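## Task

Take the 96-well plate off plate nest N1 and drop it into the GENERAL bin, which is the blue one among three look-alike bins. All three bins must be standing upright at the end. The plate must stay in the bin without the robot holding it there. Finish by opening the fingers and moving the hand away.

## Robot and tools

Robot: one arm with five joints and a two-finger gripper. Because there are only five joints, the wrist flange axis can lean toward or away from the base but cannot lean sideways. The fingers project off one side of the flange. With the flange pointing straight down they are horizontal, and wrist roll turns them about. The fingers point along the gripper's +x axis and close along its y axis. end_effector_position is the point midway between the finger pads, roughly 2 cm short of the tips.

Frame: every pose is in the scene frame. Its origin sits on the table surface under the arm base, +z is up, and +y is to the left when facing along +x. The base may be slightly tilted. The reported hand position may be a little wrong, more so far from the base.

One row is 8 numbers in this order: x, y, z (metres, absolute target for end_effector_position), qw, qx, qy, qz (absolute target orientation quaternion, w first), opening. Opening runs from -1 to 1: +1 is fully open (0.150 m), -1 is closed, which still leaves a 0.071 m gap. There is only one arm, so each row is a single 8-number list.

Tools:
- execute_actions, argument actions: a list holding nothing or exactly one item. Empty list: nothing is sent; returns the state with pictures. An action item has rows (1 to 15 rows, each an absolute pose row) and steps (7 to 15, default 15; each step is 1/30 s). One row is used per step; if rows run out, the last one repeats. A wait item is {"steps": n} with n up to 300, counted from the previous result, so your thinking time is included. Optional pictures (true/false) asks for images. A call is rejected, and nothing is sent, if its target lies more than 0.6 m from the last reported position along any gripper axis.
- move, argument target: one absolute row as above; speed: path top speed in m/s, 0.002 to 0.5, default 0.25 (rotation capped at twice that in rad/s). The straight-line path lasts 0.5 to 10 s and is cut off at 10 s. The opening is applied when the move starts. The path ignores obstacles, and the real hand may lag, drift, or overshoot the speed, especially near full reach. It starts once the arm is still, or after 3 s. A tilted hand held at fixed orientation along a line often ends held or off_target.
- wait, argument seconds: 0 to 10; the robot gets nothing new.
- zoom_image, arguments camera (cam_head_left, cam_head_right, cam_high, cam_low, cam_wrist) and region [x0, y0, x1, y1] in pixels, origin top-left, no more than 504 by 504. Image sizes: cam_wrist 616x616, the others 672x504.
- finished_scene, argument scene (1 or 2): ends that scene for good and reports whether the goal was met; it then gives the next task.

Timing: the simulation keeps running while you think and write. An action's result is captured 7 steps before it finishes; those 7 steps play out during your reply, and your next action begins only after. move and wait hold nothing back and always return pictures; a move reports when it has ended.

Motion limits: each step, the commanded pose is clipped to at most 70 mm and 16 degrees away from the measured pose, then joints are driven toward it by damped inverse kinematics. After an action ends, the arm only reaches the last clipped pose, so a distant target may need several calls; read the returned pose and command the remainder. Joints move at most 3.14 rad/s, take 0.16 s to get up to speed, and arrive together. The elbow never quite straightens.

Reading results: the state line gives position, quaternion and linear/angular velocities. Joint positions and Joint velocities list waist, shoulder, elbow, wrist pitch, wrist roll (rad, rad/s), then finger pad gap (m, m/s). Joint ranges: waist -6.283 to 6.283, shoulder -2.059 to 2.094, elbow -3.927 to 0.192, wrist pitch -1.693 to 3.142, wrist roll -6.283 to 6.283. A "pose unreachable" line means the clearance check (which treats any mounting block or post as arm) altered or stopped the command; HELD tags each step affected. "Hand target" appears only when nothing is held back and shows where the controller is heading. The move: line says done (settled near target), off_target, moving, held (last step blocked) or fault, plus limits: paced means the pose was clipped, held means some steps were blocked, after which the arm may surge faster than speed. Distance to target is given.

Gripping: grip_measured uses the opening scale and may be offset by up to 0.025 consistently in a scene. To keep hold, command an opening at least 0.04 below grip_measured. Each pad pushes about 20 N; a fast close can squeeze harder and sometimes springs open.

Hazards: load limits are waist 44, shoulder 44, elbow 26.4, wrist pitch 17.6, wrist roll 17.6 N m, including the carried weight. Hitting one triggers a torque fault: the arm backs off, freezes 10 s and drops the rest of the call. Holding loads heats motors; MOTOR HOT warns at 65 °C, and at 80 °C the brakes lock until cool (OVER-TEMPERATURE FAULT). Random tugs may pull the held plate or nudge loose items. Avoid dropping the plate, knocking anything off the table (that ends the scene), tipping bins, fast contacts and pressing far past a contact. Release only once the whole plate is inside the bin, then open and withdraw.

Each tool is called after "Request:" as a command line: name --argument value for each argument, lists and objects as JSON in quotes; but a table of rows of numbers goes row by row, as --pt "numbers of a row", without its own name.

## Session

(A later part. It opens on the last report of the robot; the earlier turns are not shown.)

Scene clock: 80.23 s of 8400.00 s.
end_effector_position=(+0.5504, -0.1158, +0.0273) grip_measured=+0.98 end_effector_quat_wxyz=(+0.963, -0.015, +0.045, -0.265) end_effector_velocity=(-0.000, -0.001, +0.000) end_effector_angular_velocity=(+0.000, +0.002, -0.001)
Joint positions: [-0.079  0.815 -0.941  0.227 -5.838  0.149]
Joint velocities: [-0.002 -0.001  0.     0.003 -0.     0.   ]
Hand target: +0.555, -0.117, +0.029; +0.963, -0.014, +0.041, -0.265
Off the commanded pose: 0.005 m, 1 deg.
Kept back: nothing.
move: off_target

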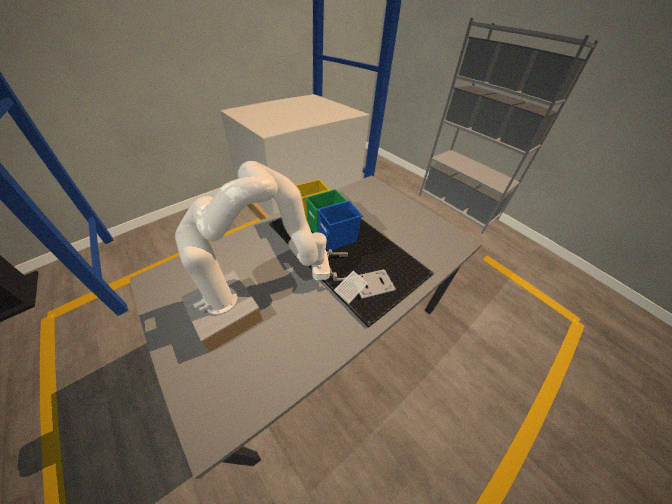

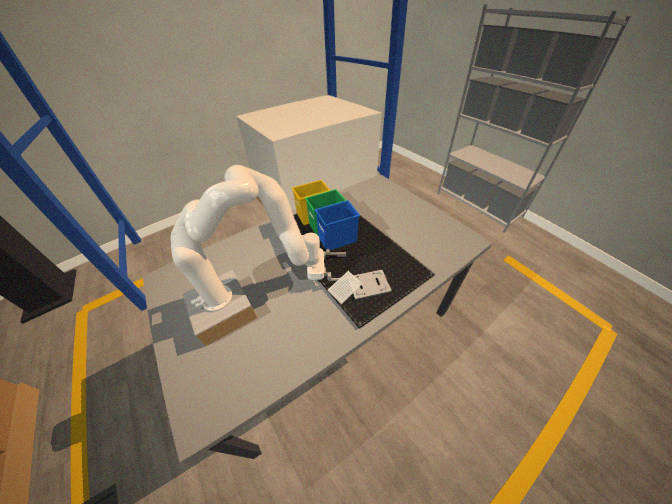

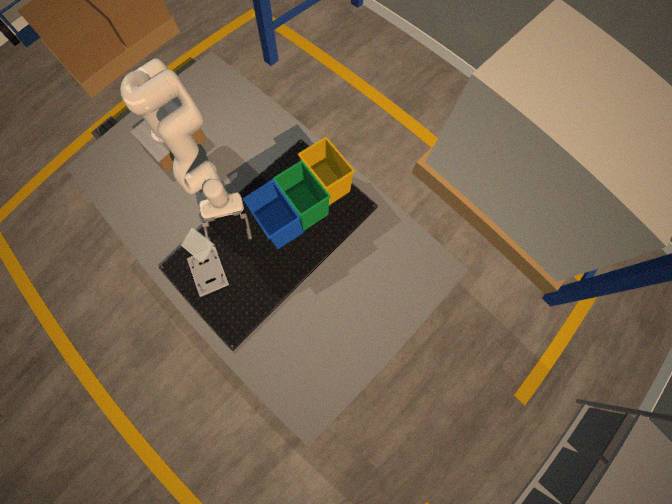

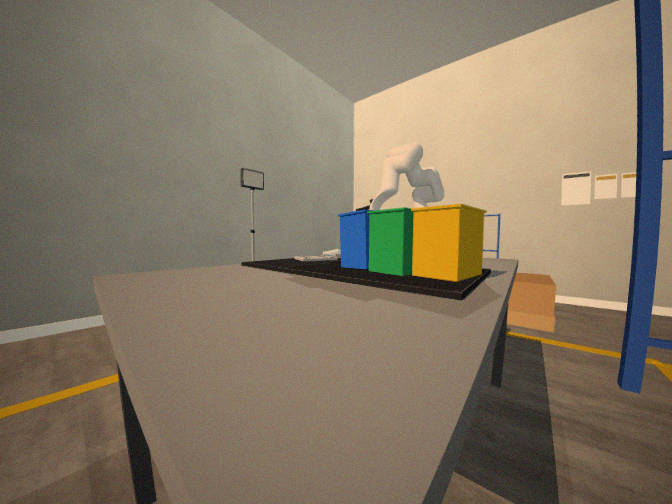

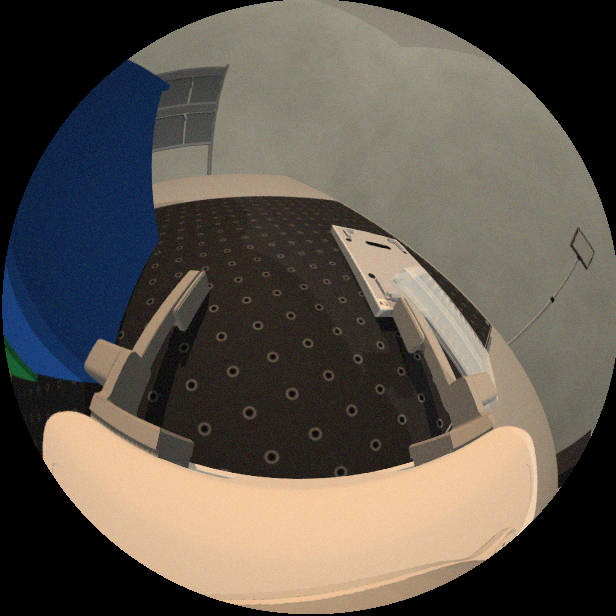

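Request:
move --target '[0.48,-0.12,0.12,0.94,-0.02,0.04,-0.34,1]' --speed 0.12

Request:
zoom_image --camera "cam_high" --region '[130,170,290,320]'

Request:
zoom_image --camera "cam_head_right" --region '[270,230,430,340]'

Scene clock: 82.00 s of 8400.00 s.
end_effector_position=(+0.4802, -0.1202, +0.1199) grip_measured=+1.00 end_effector_quat_wxyz=(+0.939, -0.019, +0.040, -0.340) end_effector_velocity=(-0.001, +0.001, +0.001) end_effector_angular_velocity=(-0.000, +0.001, -0.000)
Joint positions: [-0.057  0.418 -0.61   0.286 -5.659  0.15 ]
Joint velocities: [ 0.001 -0.006  0.004  0.002  0.002  0.   ]
Hand target: +0.480, -0.120, +0.120; +0.939, -0.019, +0.040, -0.340
Off the commanded pose: 0.000 m, 0 deg.
Kept back: nothing.
move: done

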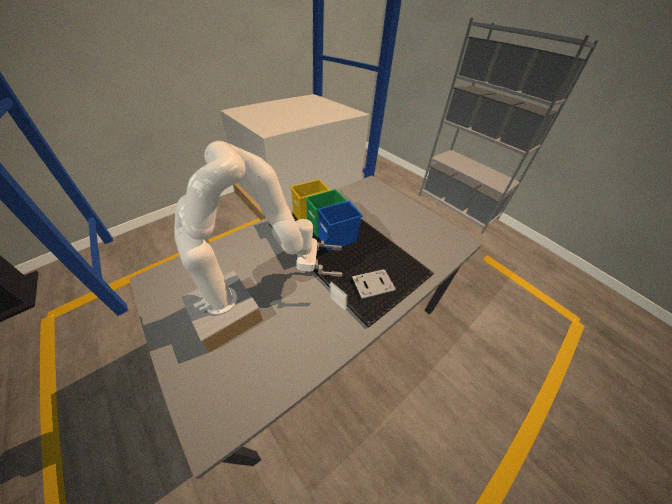

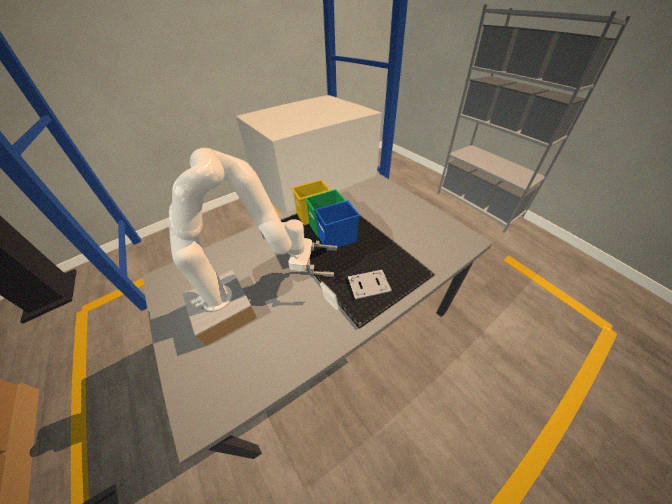

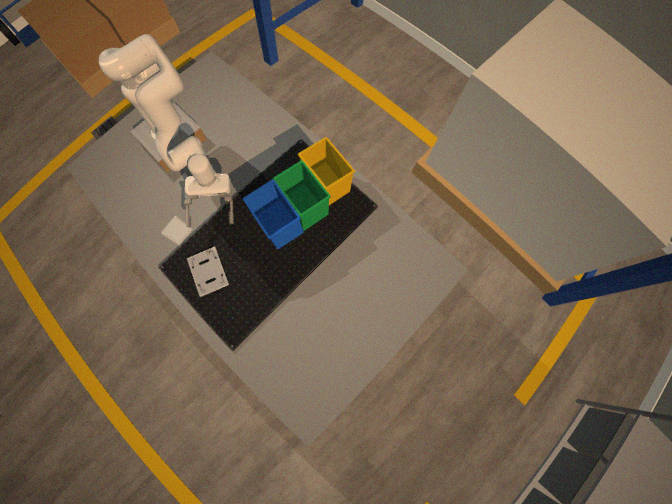

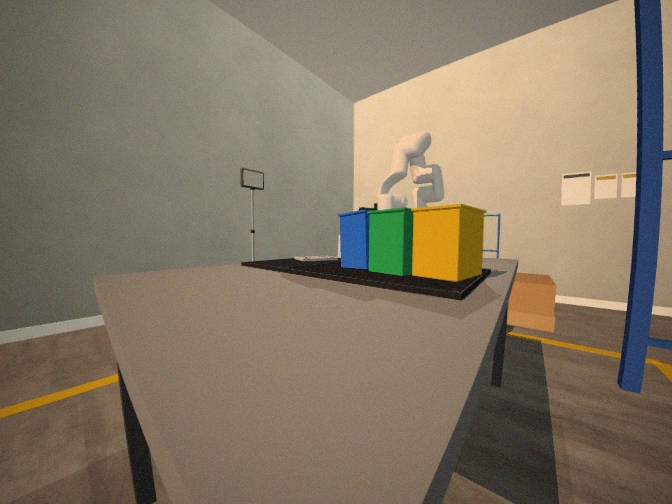

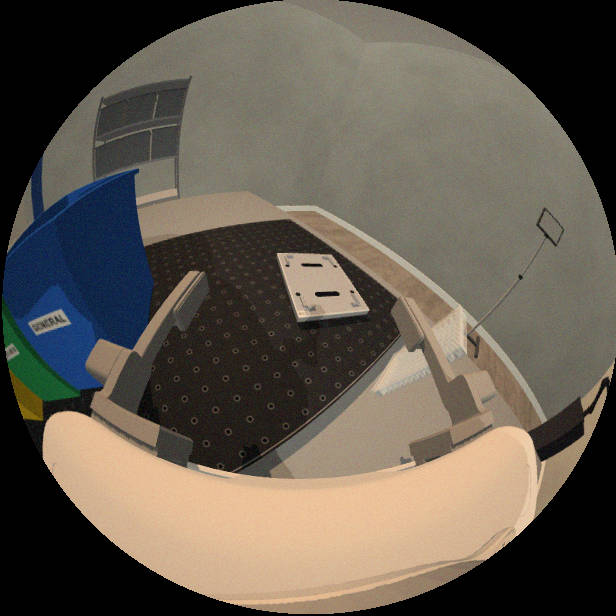

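Region (130, 170, 290, 320) of cam_high's 672x504 image, scaled by 3.150, with more detail than that image has; it fills the top 472 rows of this view, and the rest is white.

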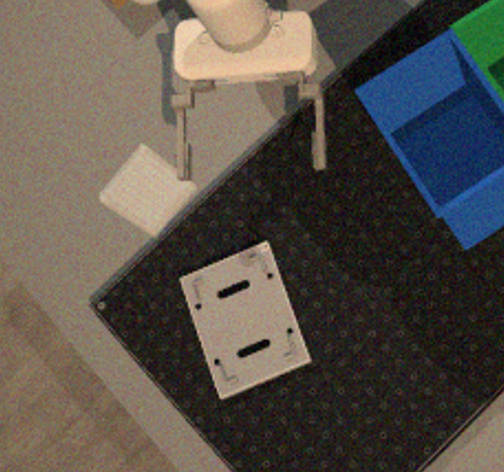

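Region (270, 230, 430, 340) of cam_head_right's 672x504 image, scaled by 3.150, with more detail than that image has; it fills the top 346 rows of this view, and the rest is white.

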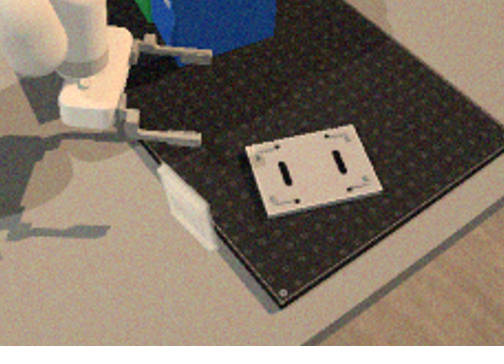

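Request:
wait --seconds 0.5

Request:
zoom_image --camera "cam_high" --region '[130,170,290,320]'

Request:
zoom_image --camera "cam_head_left" --region '[270,230,430,340]'

Scene clock: 85.73 s of 8400.00 s.
end_effector_position=(+0.4802, -0.1201, +0.1202) grip_measured=+1.00 end_effector_quat_wxyz=(+0.939, -0.019, +0.040, -0.340) end_effector_velocity=(+0.000, +0.001, +0.000) end_effector_angular_velocity=(-0.000, -0.000, +0.001)
Joint positions: [-0.057  0.417 -0.609  0.286 -5.659  0.15 ]
Joint velocities: [ 0.001  0.    -0.    -0.     0.     0.   ]
Hand target: +0.480, -0.120, +0.120; +0.939, -0.019, +0.040, -0.340
Off the commanded pose: 0.000 m, 0 deg.
Kept back: nothing.
Steps of this call (steps 1 to 90: nothing new was sent; then 0.73 s passed at rest). Readings (end_effector_position):
1: (+0.4802, -0.1202, +0.1199)
2: (+0.4802, -0.1202, +0.1200)
4: (+0.4802, -0.1201, +0.1200)
8: (+0.4802, -0.1201, +0.1201)
90: the state above

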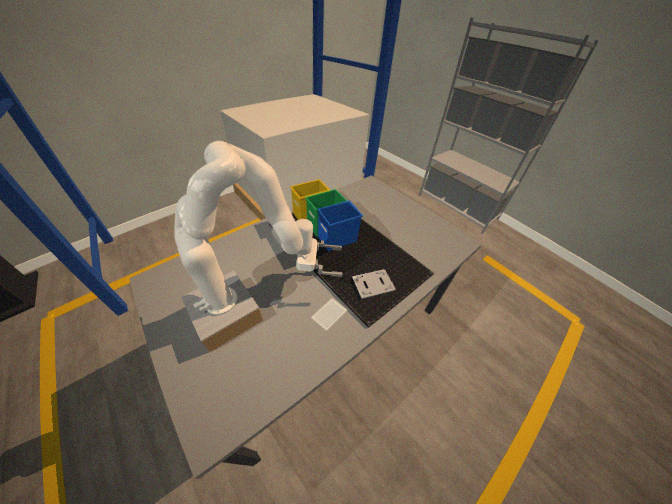

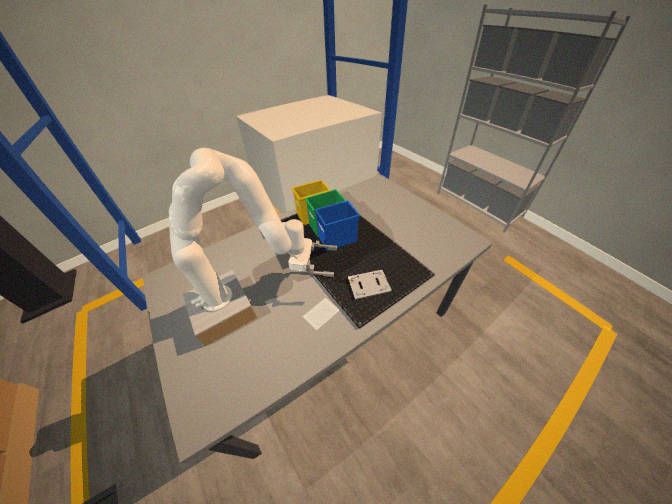

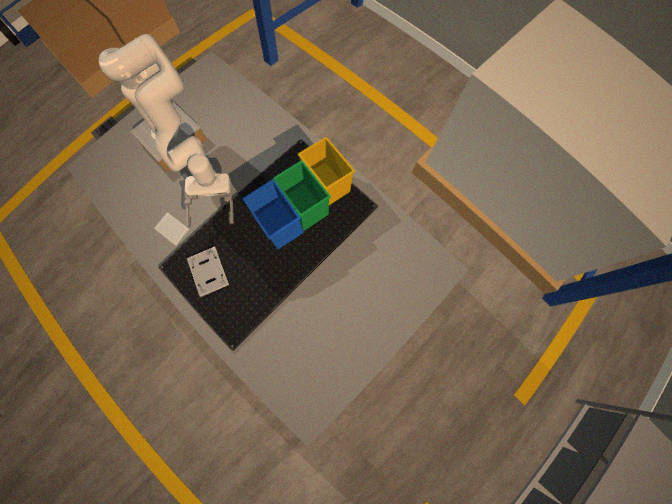

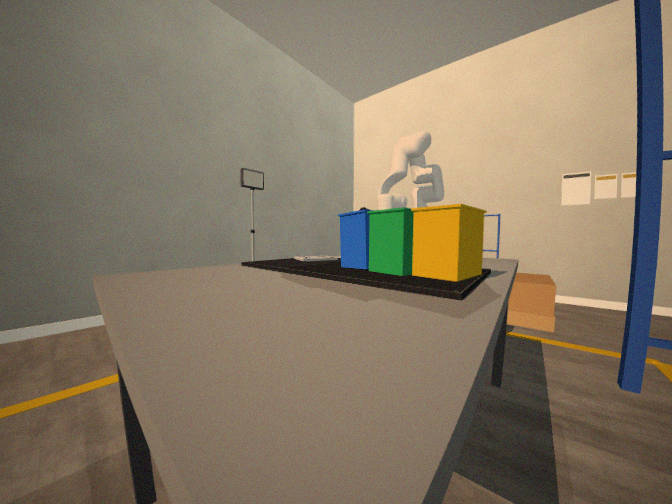

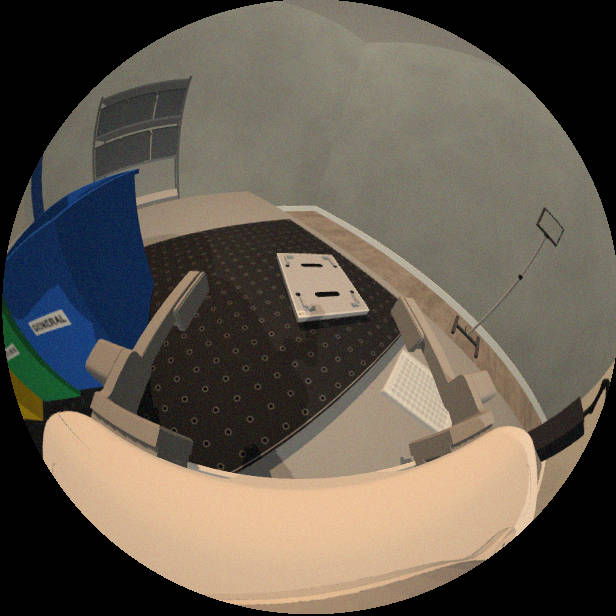

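Region (130, 170, 290, 320) of cam_high's 672x504 image, scaled by 3.150, with more detail than that image has; it fills the top 472 rows of this view, and the rest is white.

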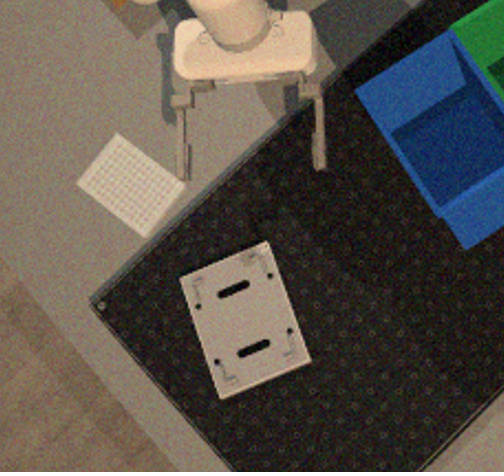

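Region (270, 230, 430, 340) of cam_head_left's 672x504 image, scaled by 3.150, with more detail than that image has; it fills the top 346 rows of this view, and the rest is white.

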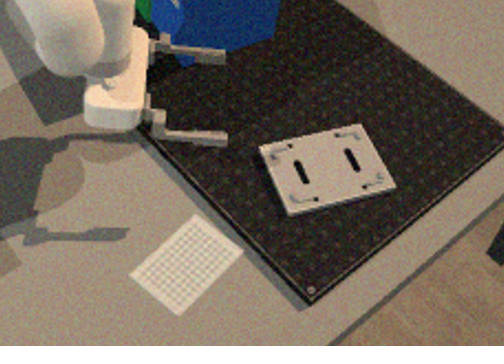

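Request:
move --target '[0.27,-0.29,0.06,0.992,0,0.03,0.122,1]' --speed 0.25

Scene clock: 88.50 s of 8400.00 s.
end_effector_position=(+0.2707, -0.2904, +0.0599) grip_measured=+1.00 end_effector_quat_wxyz=(+0.917, +0.013, +0.039, -0.398) end_effector_velocity=(-0.002, -0.001, -0.001) end_effector_angular_velocity=(-0.016, -0.015, -0.005)
Joint positions: [-0.808  0.578 -0.317 -0.164 -6.285  0.15 ]
Joint velocities: [-0.005  0.028 -0.    -0.048 -0.     0.   ]
Hand target: +0.270, -0.291, +0.060; +0.916, +0.013, +0.037, -0.398
Off the commanded pose: 0.001 m, 61 deg; orientation clipped at the last step of the last action.
joint sent to its limit — the command would take joint 5 (wrist roll) past its lower limit, so that joint was sent only as far as its limit.
Kept back: nothing.
move: off_target; limits=paced

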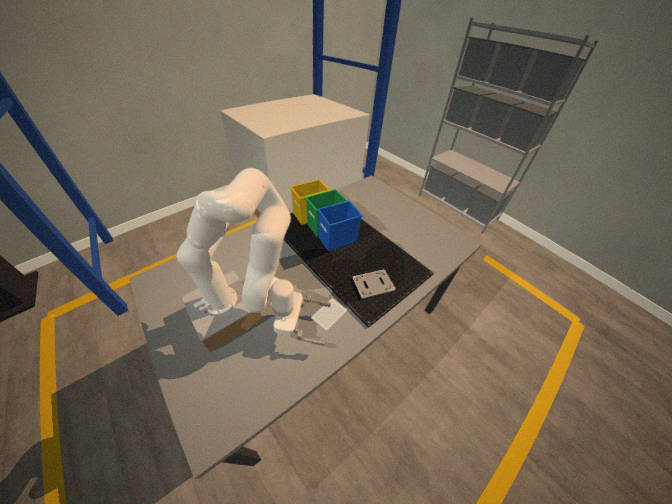

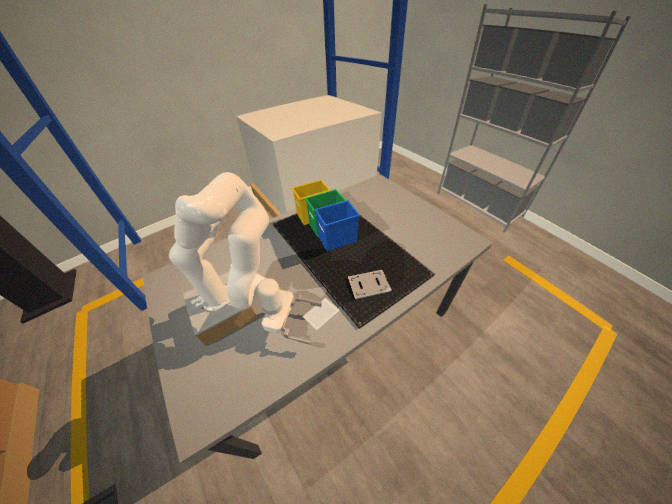

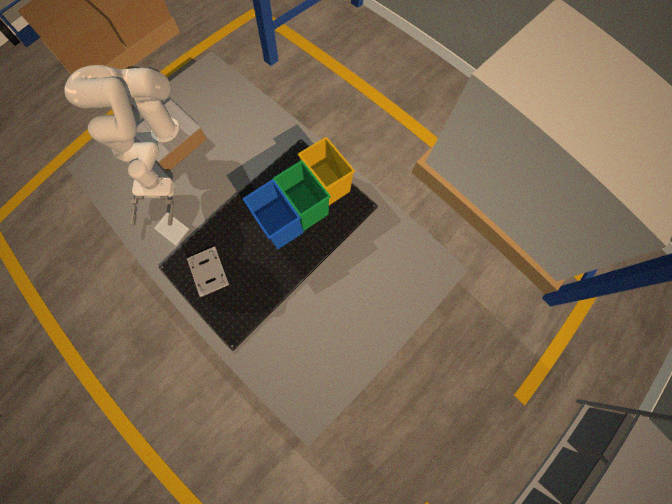

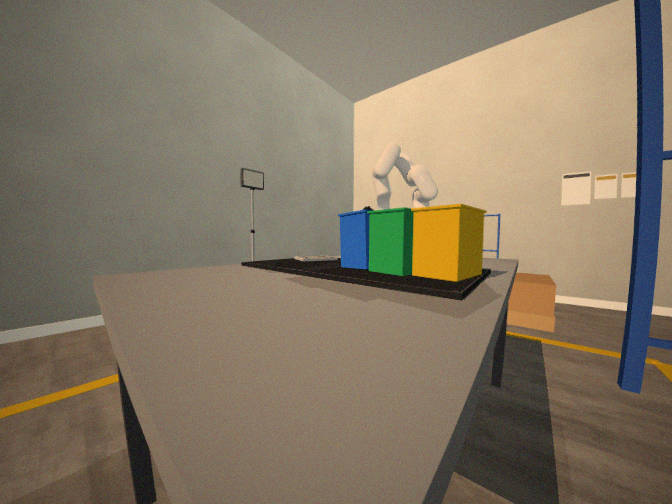

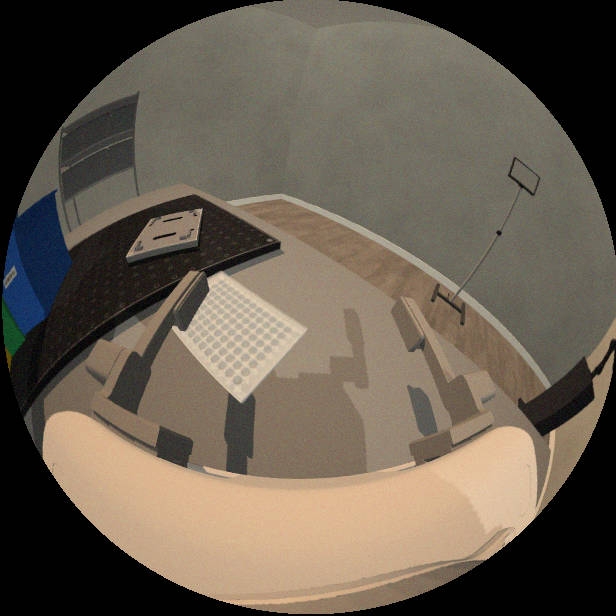

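Request:
move --target '[0.36,-0.25,0.15,0.0,0,0,1,1]' --speed 0.4

Request:
move --target '[0.30,-0.28,0.12,0.766,0,0,0.643,1]' --speed 0.4

Request:
move --target '[0.26,-0.29,0.04,0.992,0,0.03,0.122,1]' --speed 0.3

Scene clock: 92.37 s of 8400.00 s.
end_effector_position=(+0.3596, -0.2498, +0.1501) grip_measured=+1.00 end_effector_quat_wxyz=(-0.000, +0.003, +0.005, +1.000) end_effector_velocity=(+0.001, -0.001, +0.001) end_effector_angular_velocity=(-0.001, -0.002, -0.007)
Joint positions: [-0.445  0.769 -1.364  0.607 -3.6    0.15 ]
Joint velocities: [-0.003  0.    -0.005  0.002  0.005  0.   ]
Hand target: +0.360, -0.250, +0.150; +0.000, +0.002, +0.005, +1.000
Off the commanded pose: 0.000 m, 1 deg.
Kept back: nothing.
move: done

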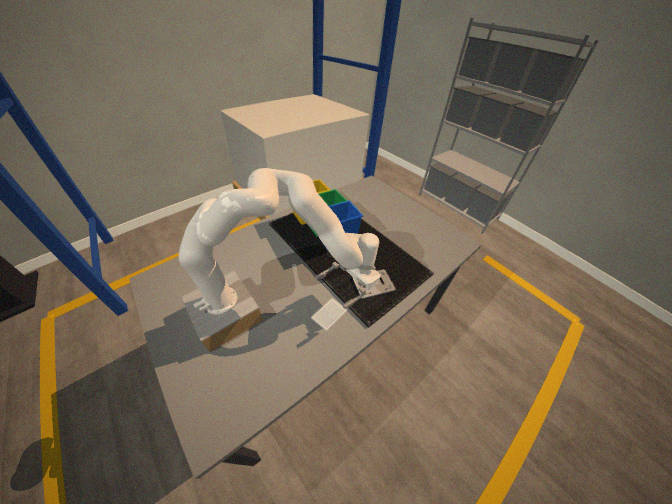

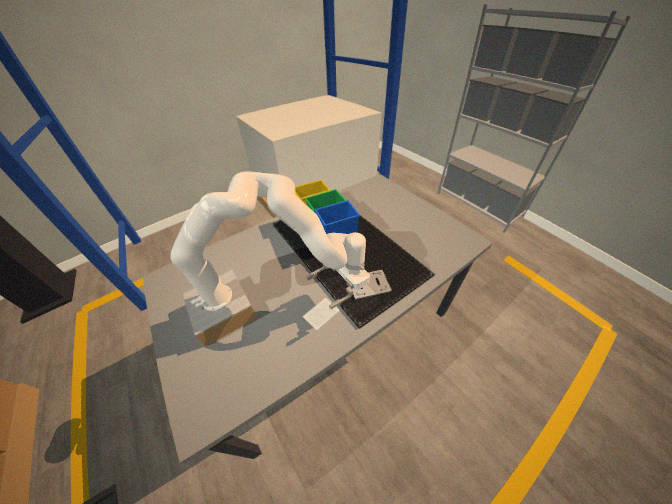

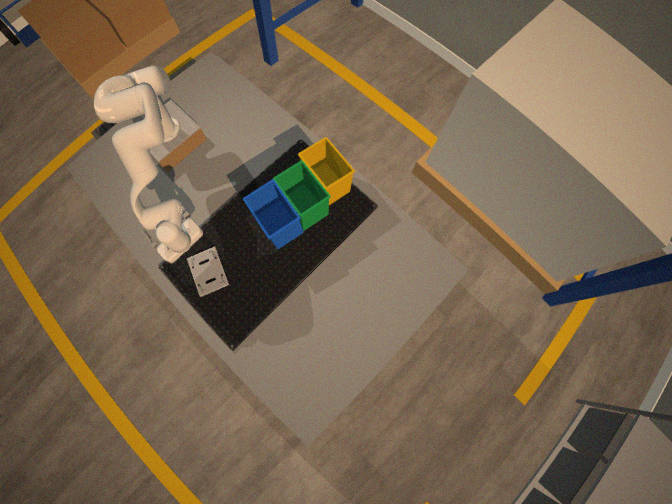

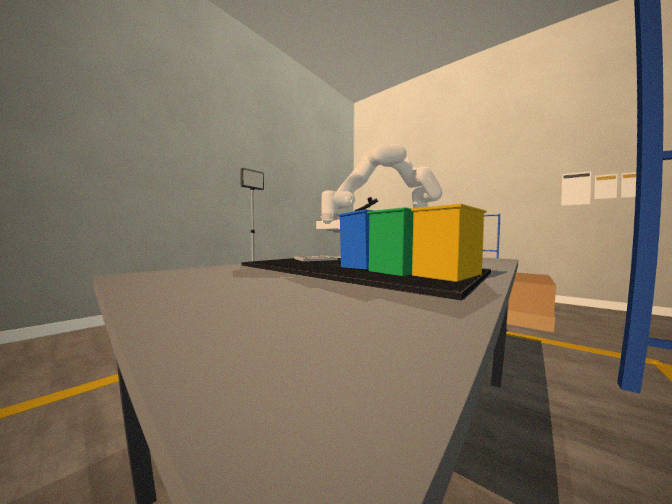

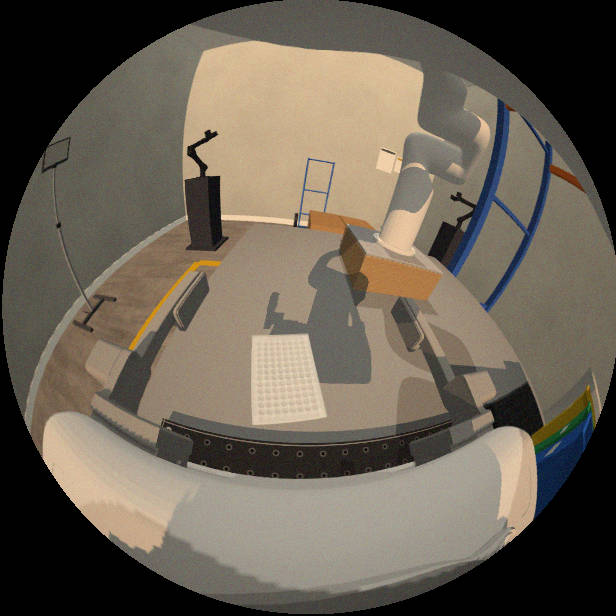

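Scene clock: 95.10 s of 8400.00 s.
end_effector_position=(+0.2998, -0.2801, +0.1200) grip_measured=+1.00 end_effector_quat_wxyz=(+0.766, +0.000, +0.002, +0.643) end_effector_velocity=(-0.001, +0.000, -0.000) end_effector_angular_velocity=(+0.000, +0.000, -0.007)
Joint positions: [-0.986  0.711 -1.12   0.424 -2.397  0.15 ]
Joint velocities: [-0.003 -0.001  0.005 -0.003  0.005  0.   ]
Hand target: +0.300, -0.280, +0.120; +0.766, +0.000, +0.002, +0.643
Off the commanded pose: 0.000 m, 0 deg.
Kept back: nothing.
move: done

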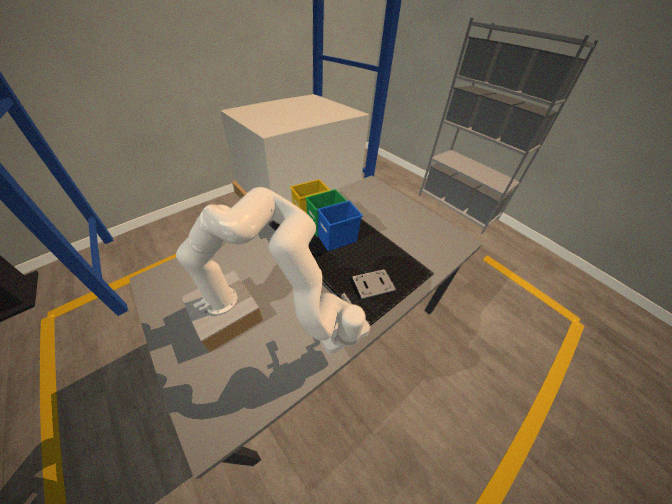

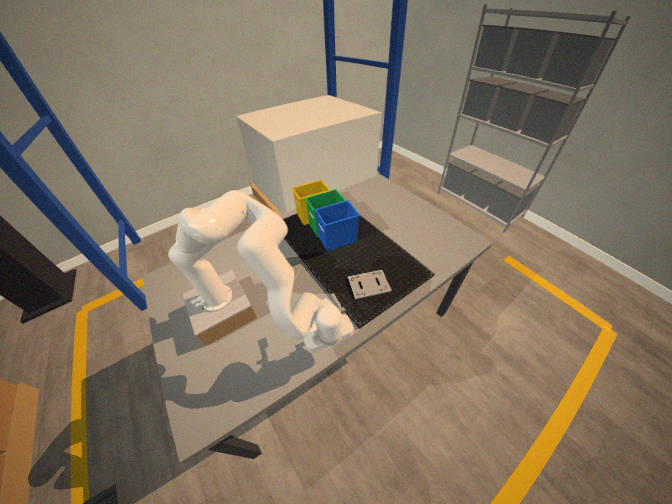

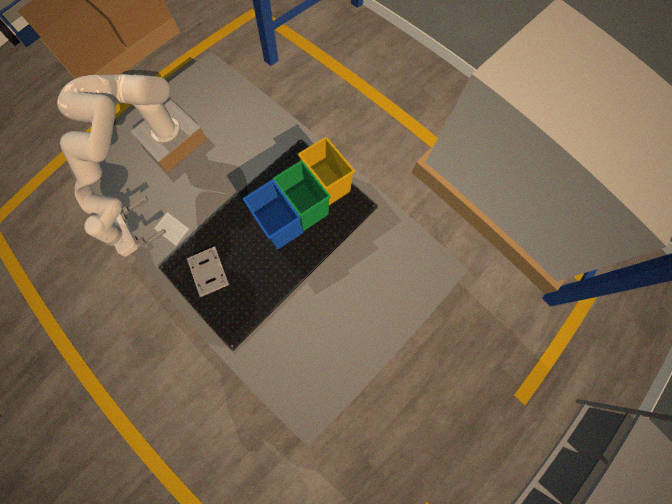

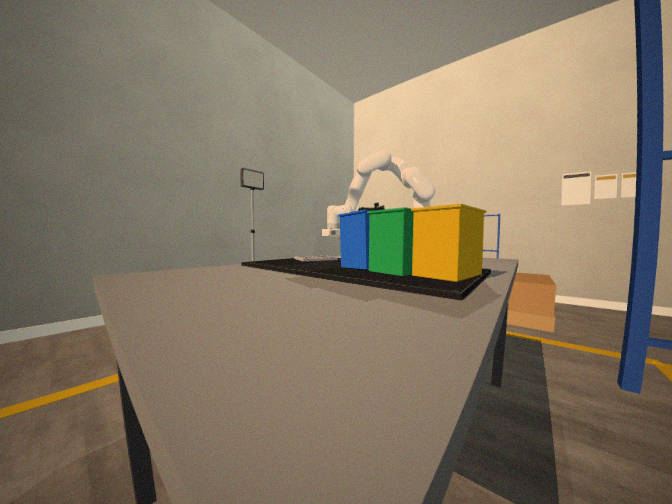

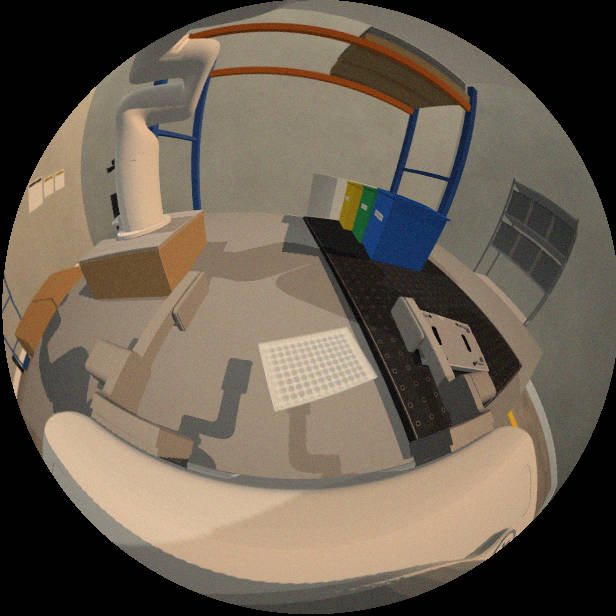

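Scene clock: 97.53 s of 8400.00 s.
end_effector_position=(+0.2602, -0.2902, +0.0400) grip_measured=+1.00 end_effector_quat_wxyz=(+0.992, +0.006, +0.001, +0.122) end_effector_velocity=(-0.000, +0.001, -0.001) end_effector_angular_velocity=(+0.004, +0.001, -0.006)
Joint positions: [-1.216  0.761 -0.648 -0.084 -1.474  0.15 ]
Joint velocities: [ 0.001  0.002  0.004 -0.002  0.006  0.   ]
Hand target: +0.260, -0.290, +0.040; +0.993, +0.006, +0.002, +0.122
Off the commanded pose: 0.000 m, 3 deg.
Kept back: nothing.
move: off_target

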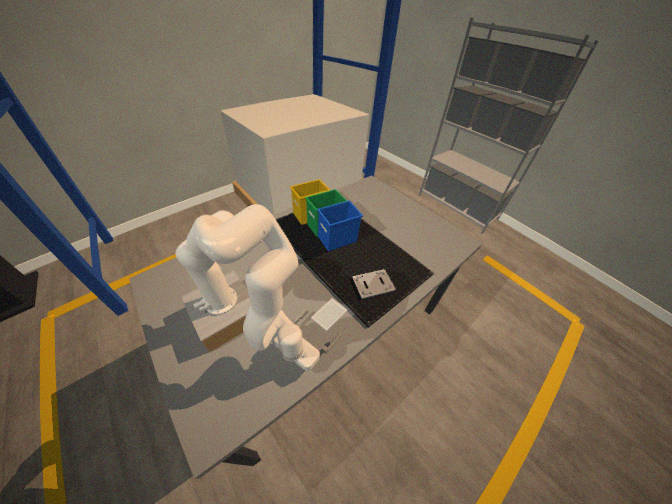

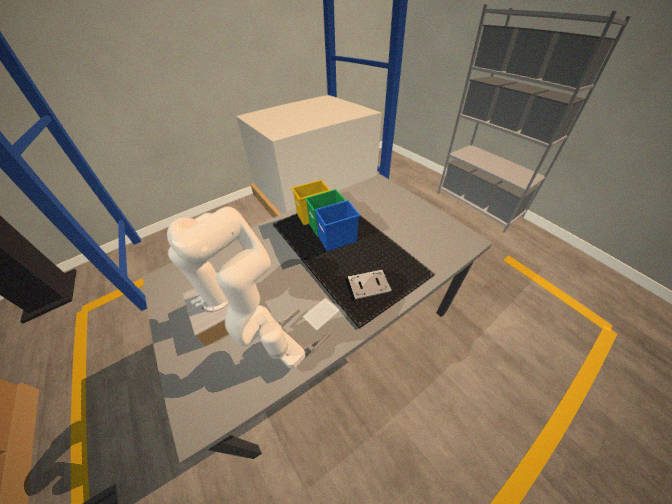

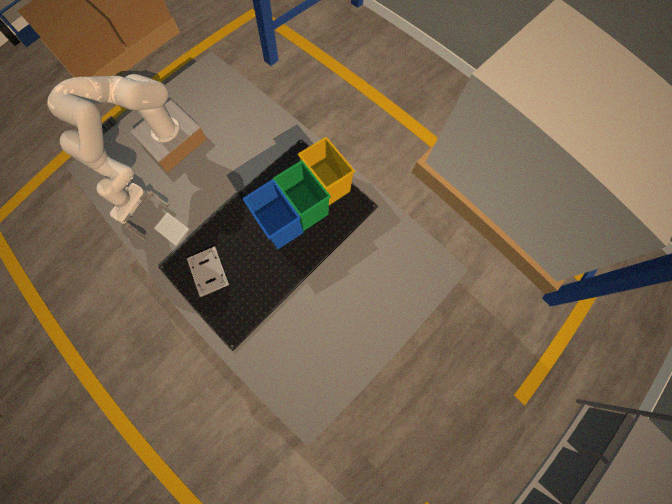

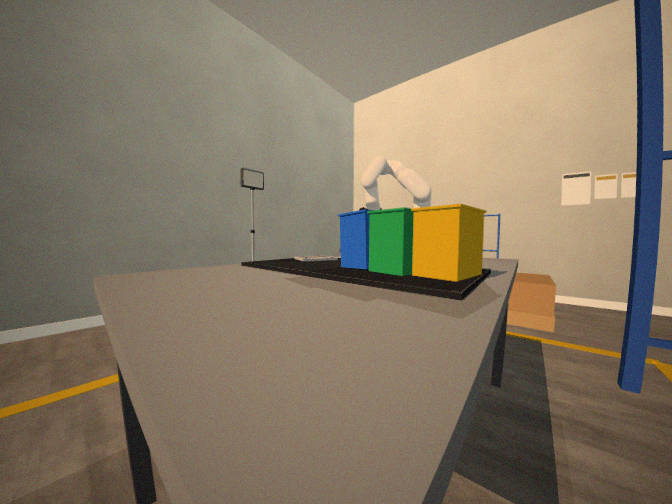

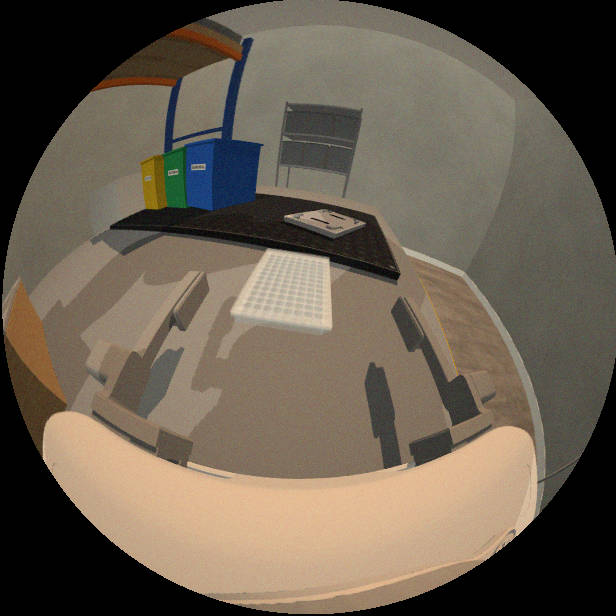

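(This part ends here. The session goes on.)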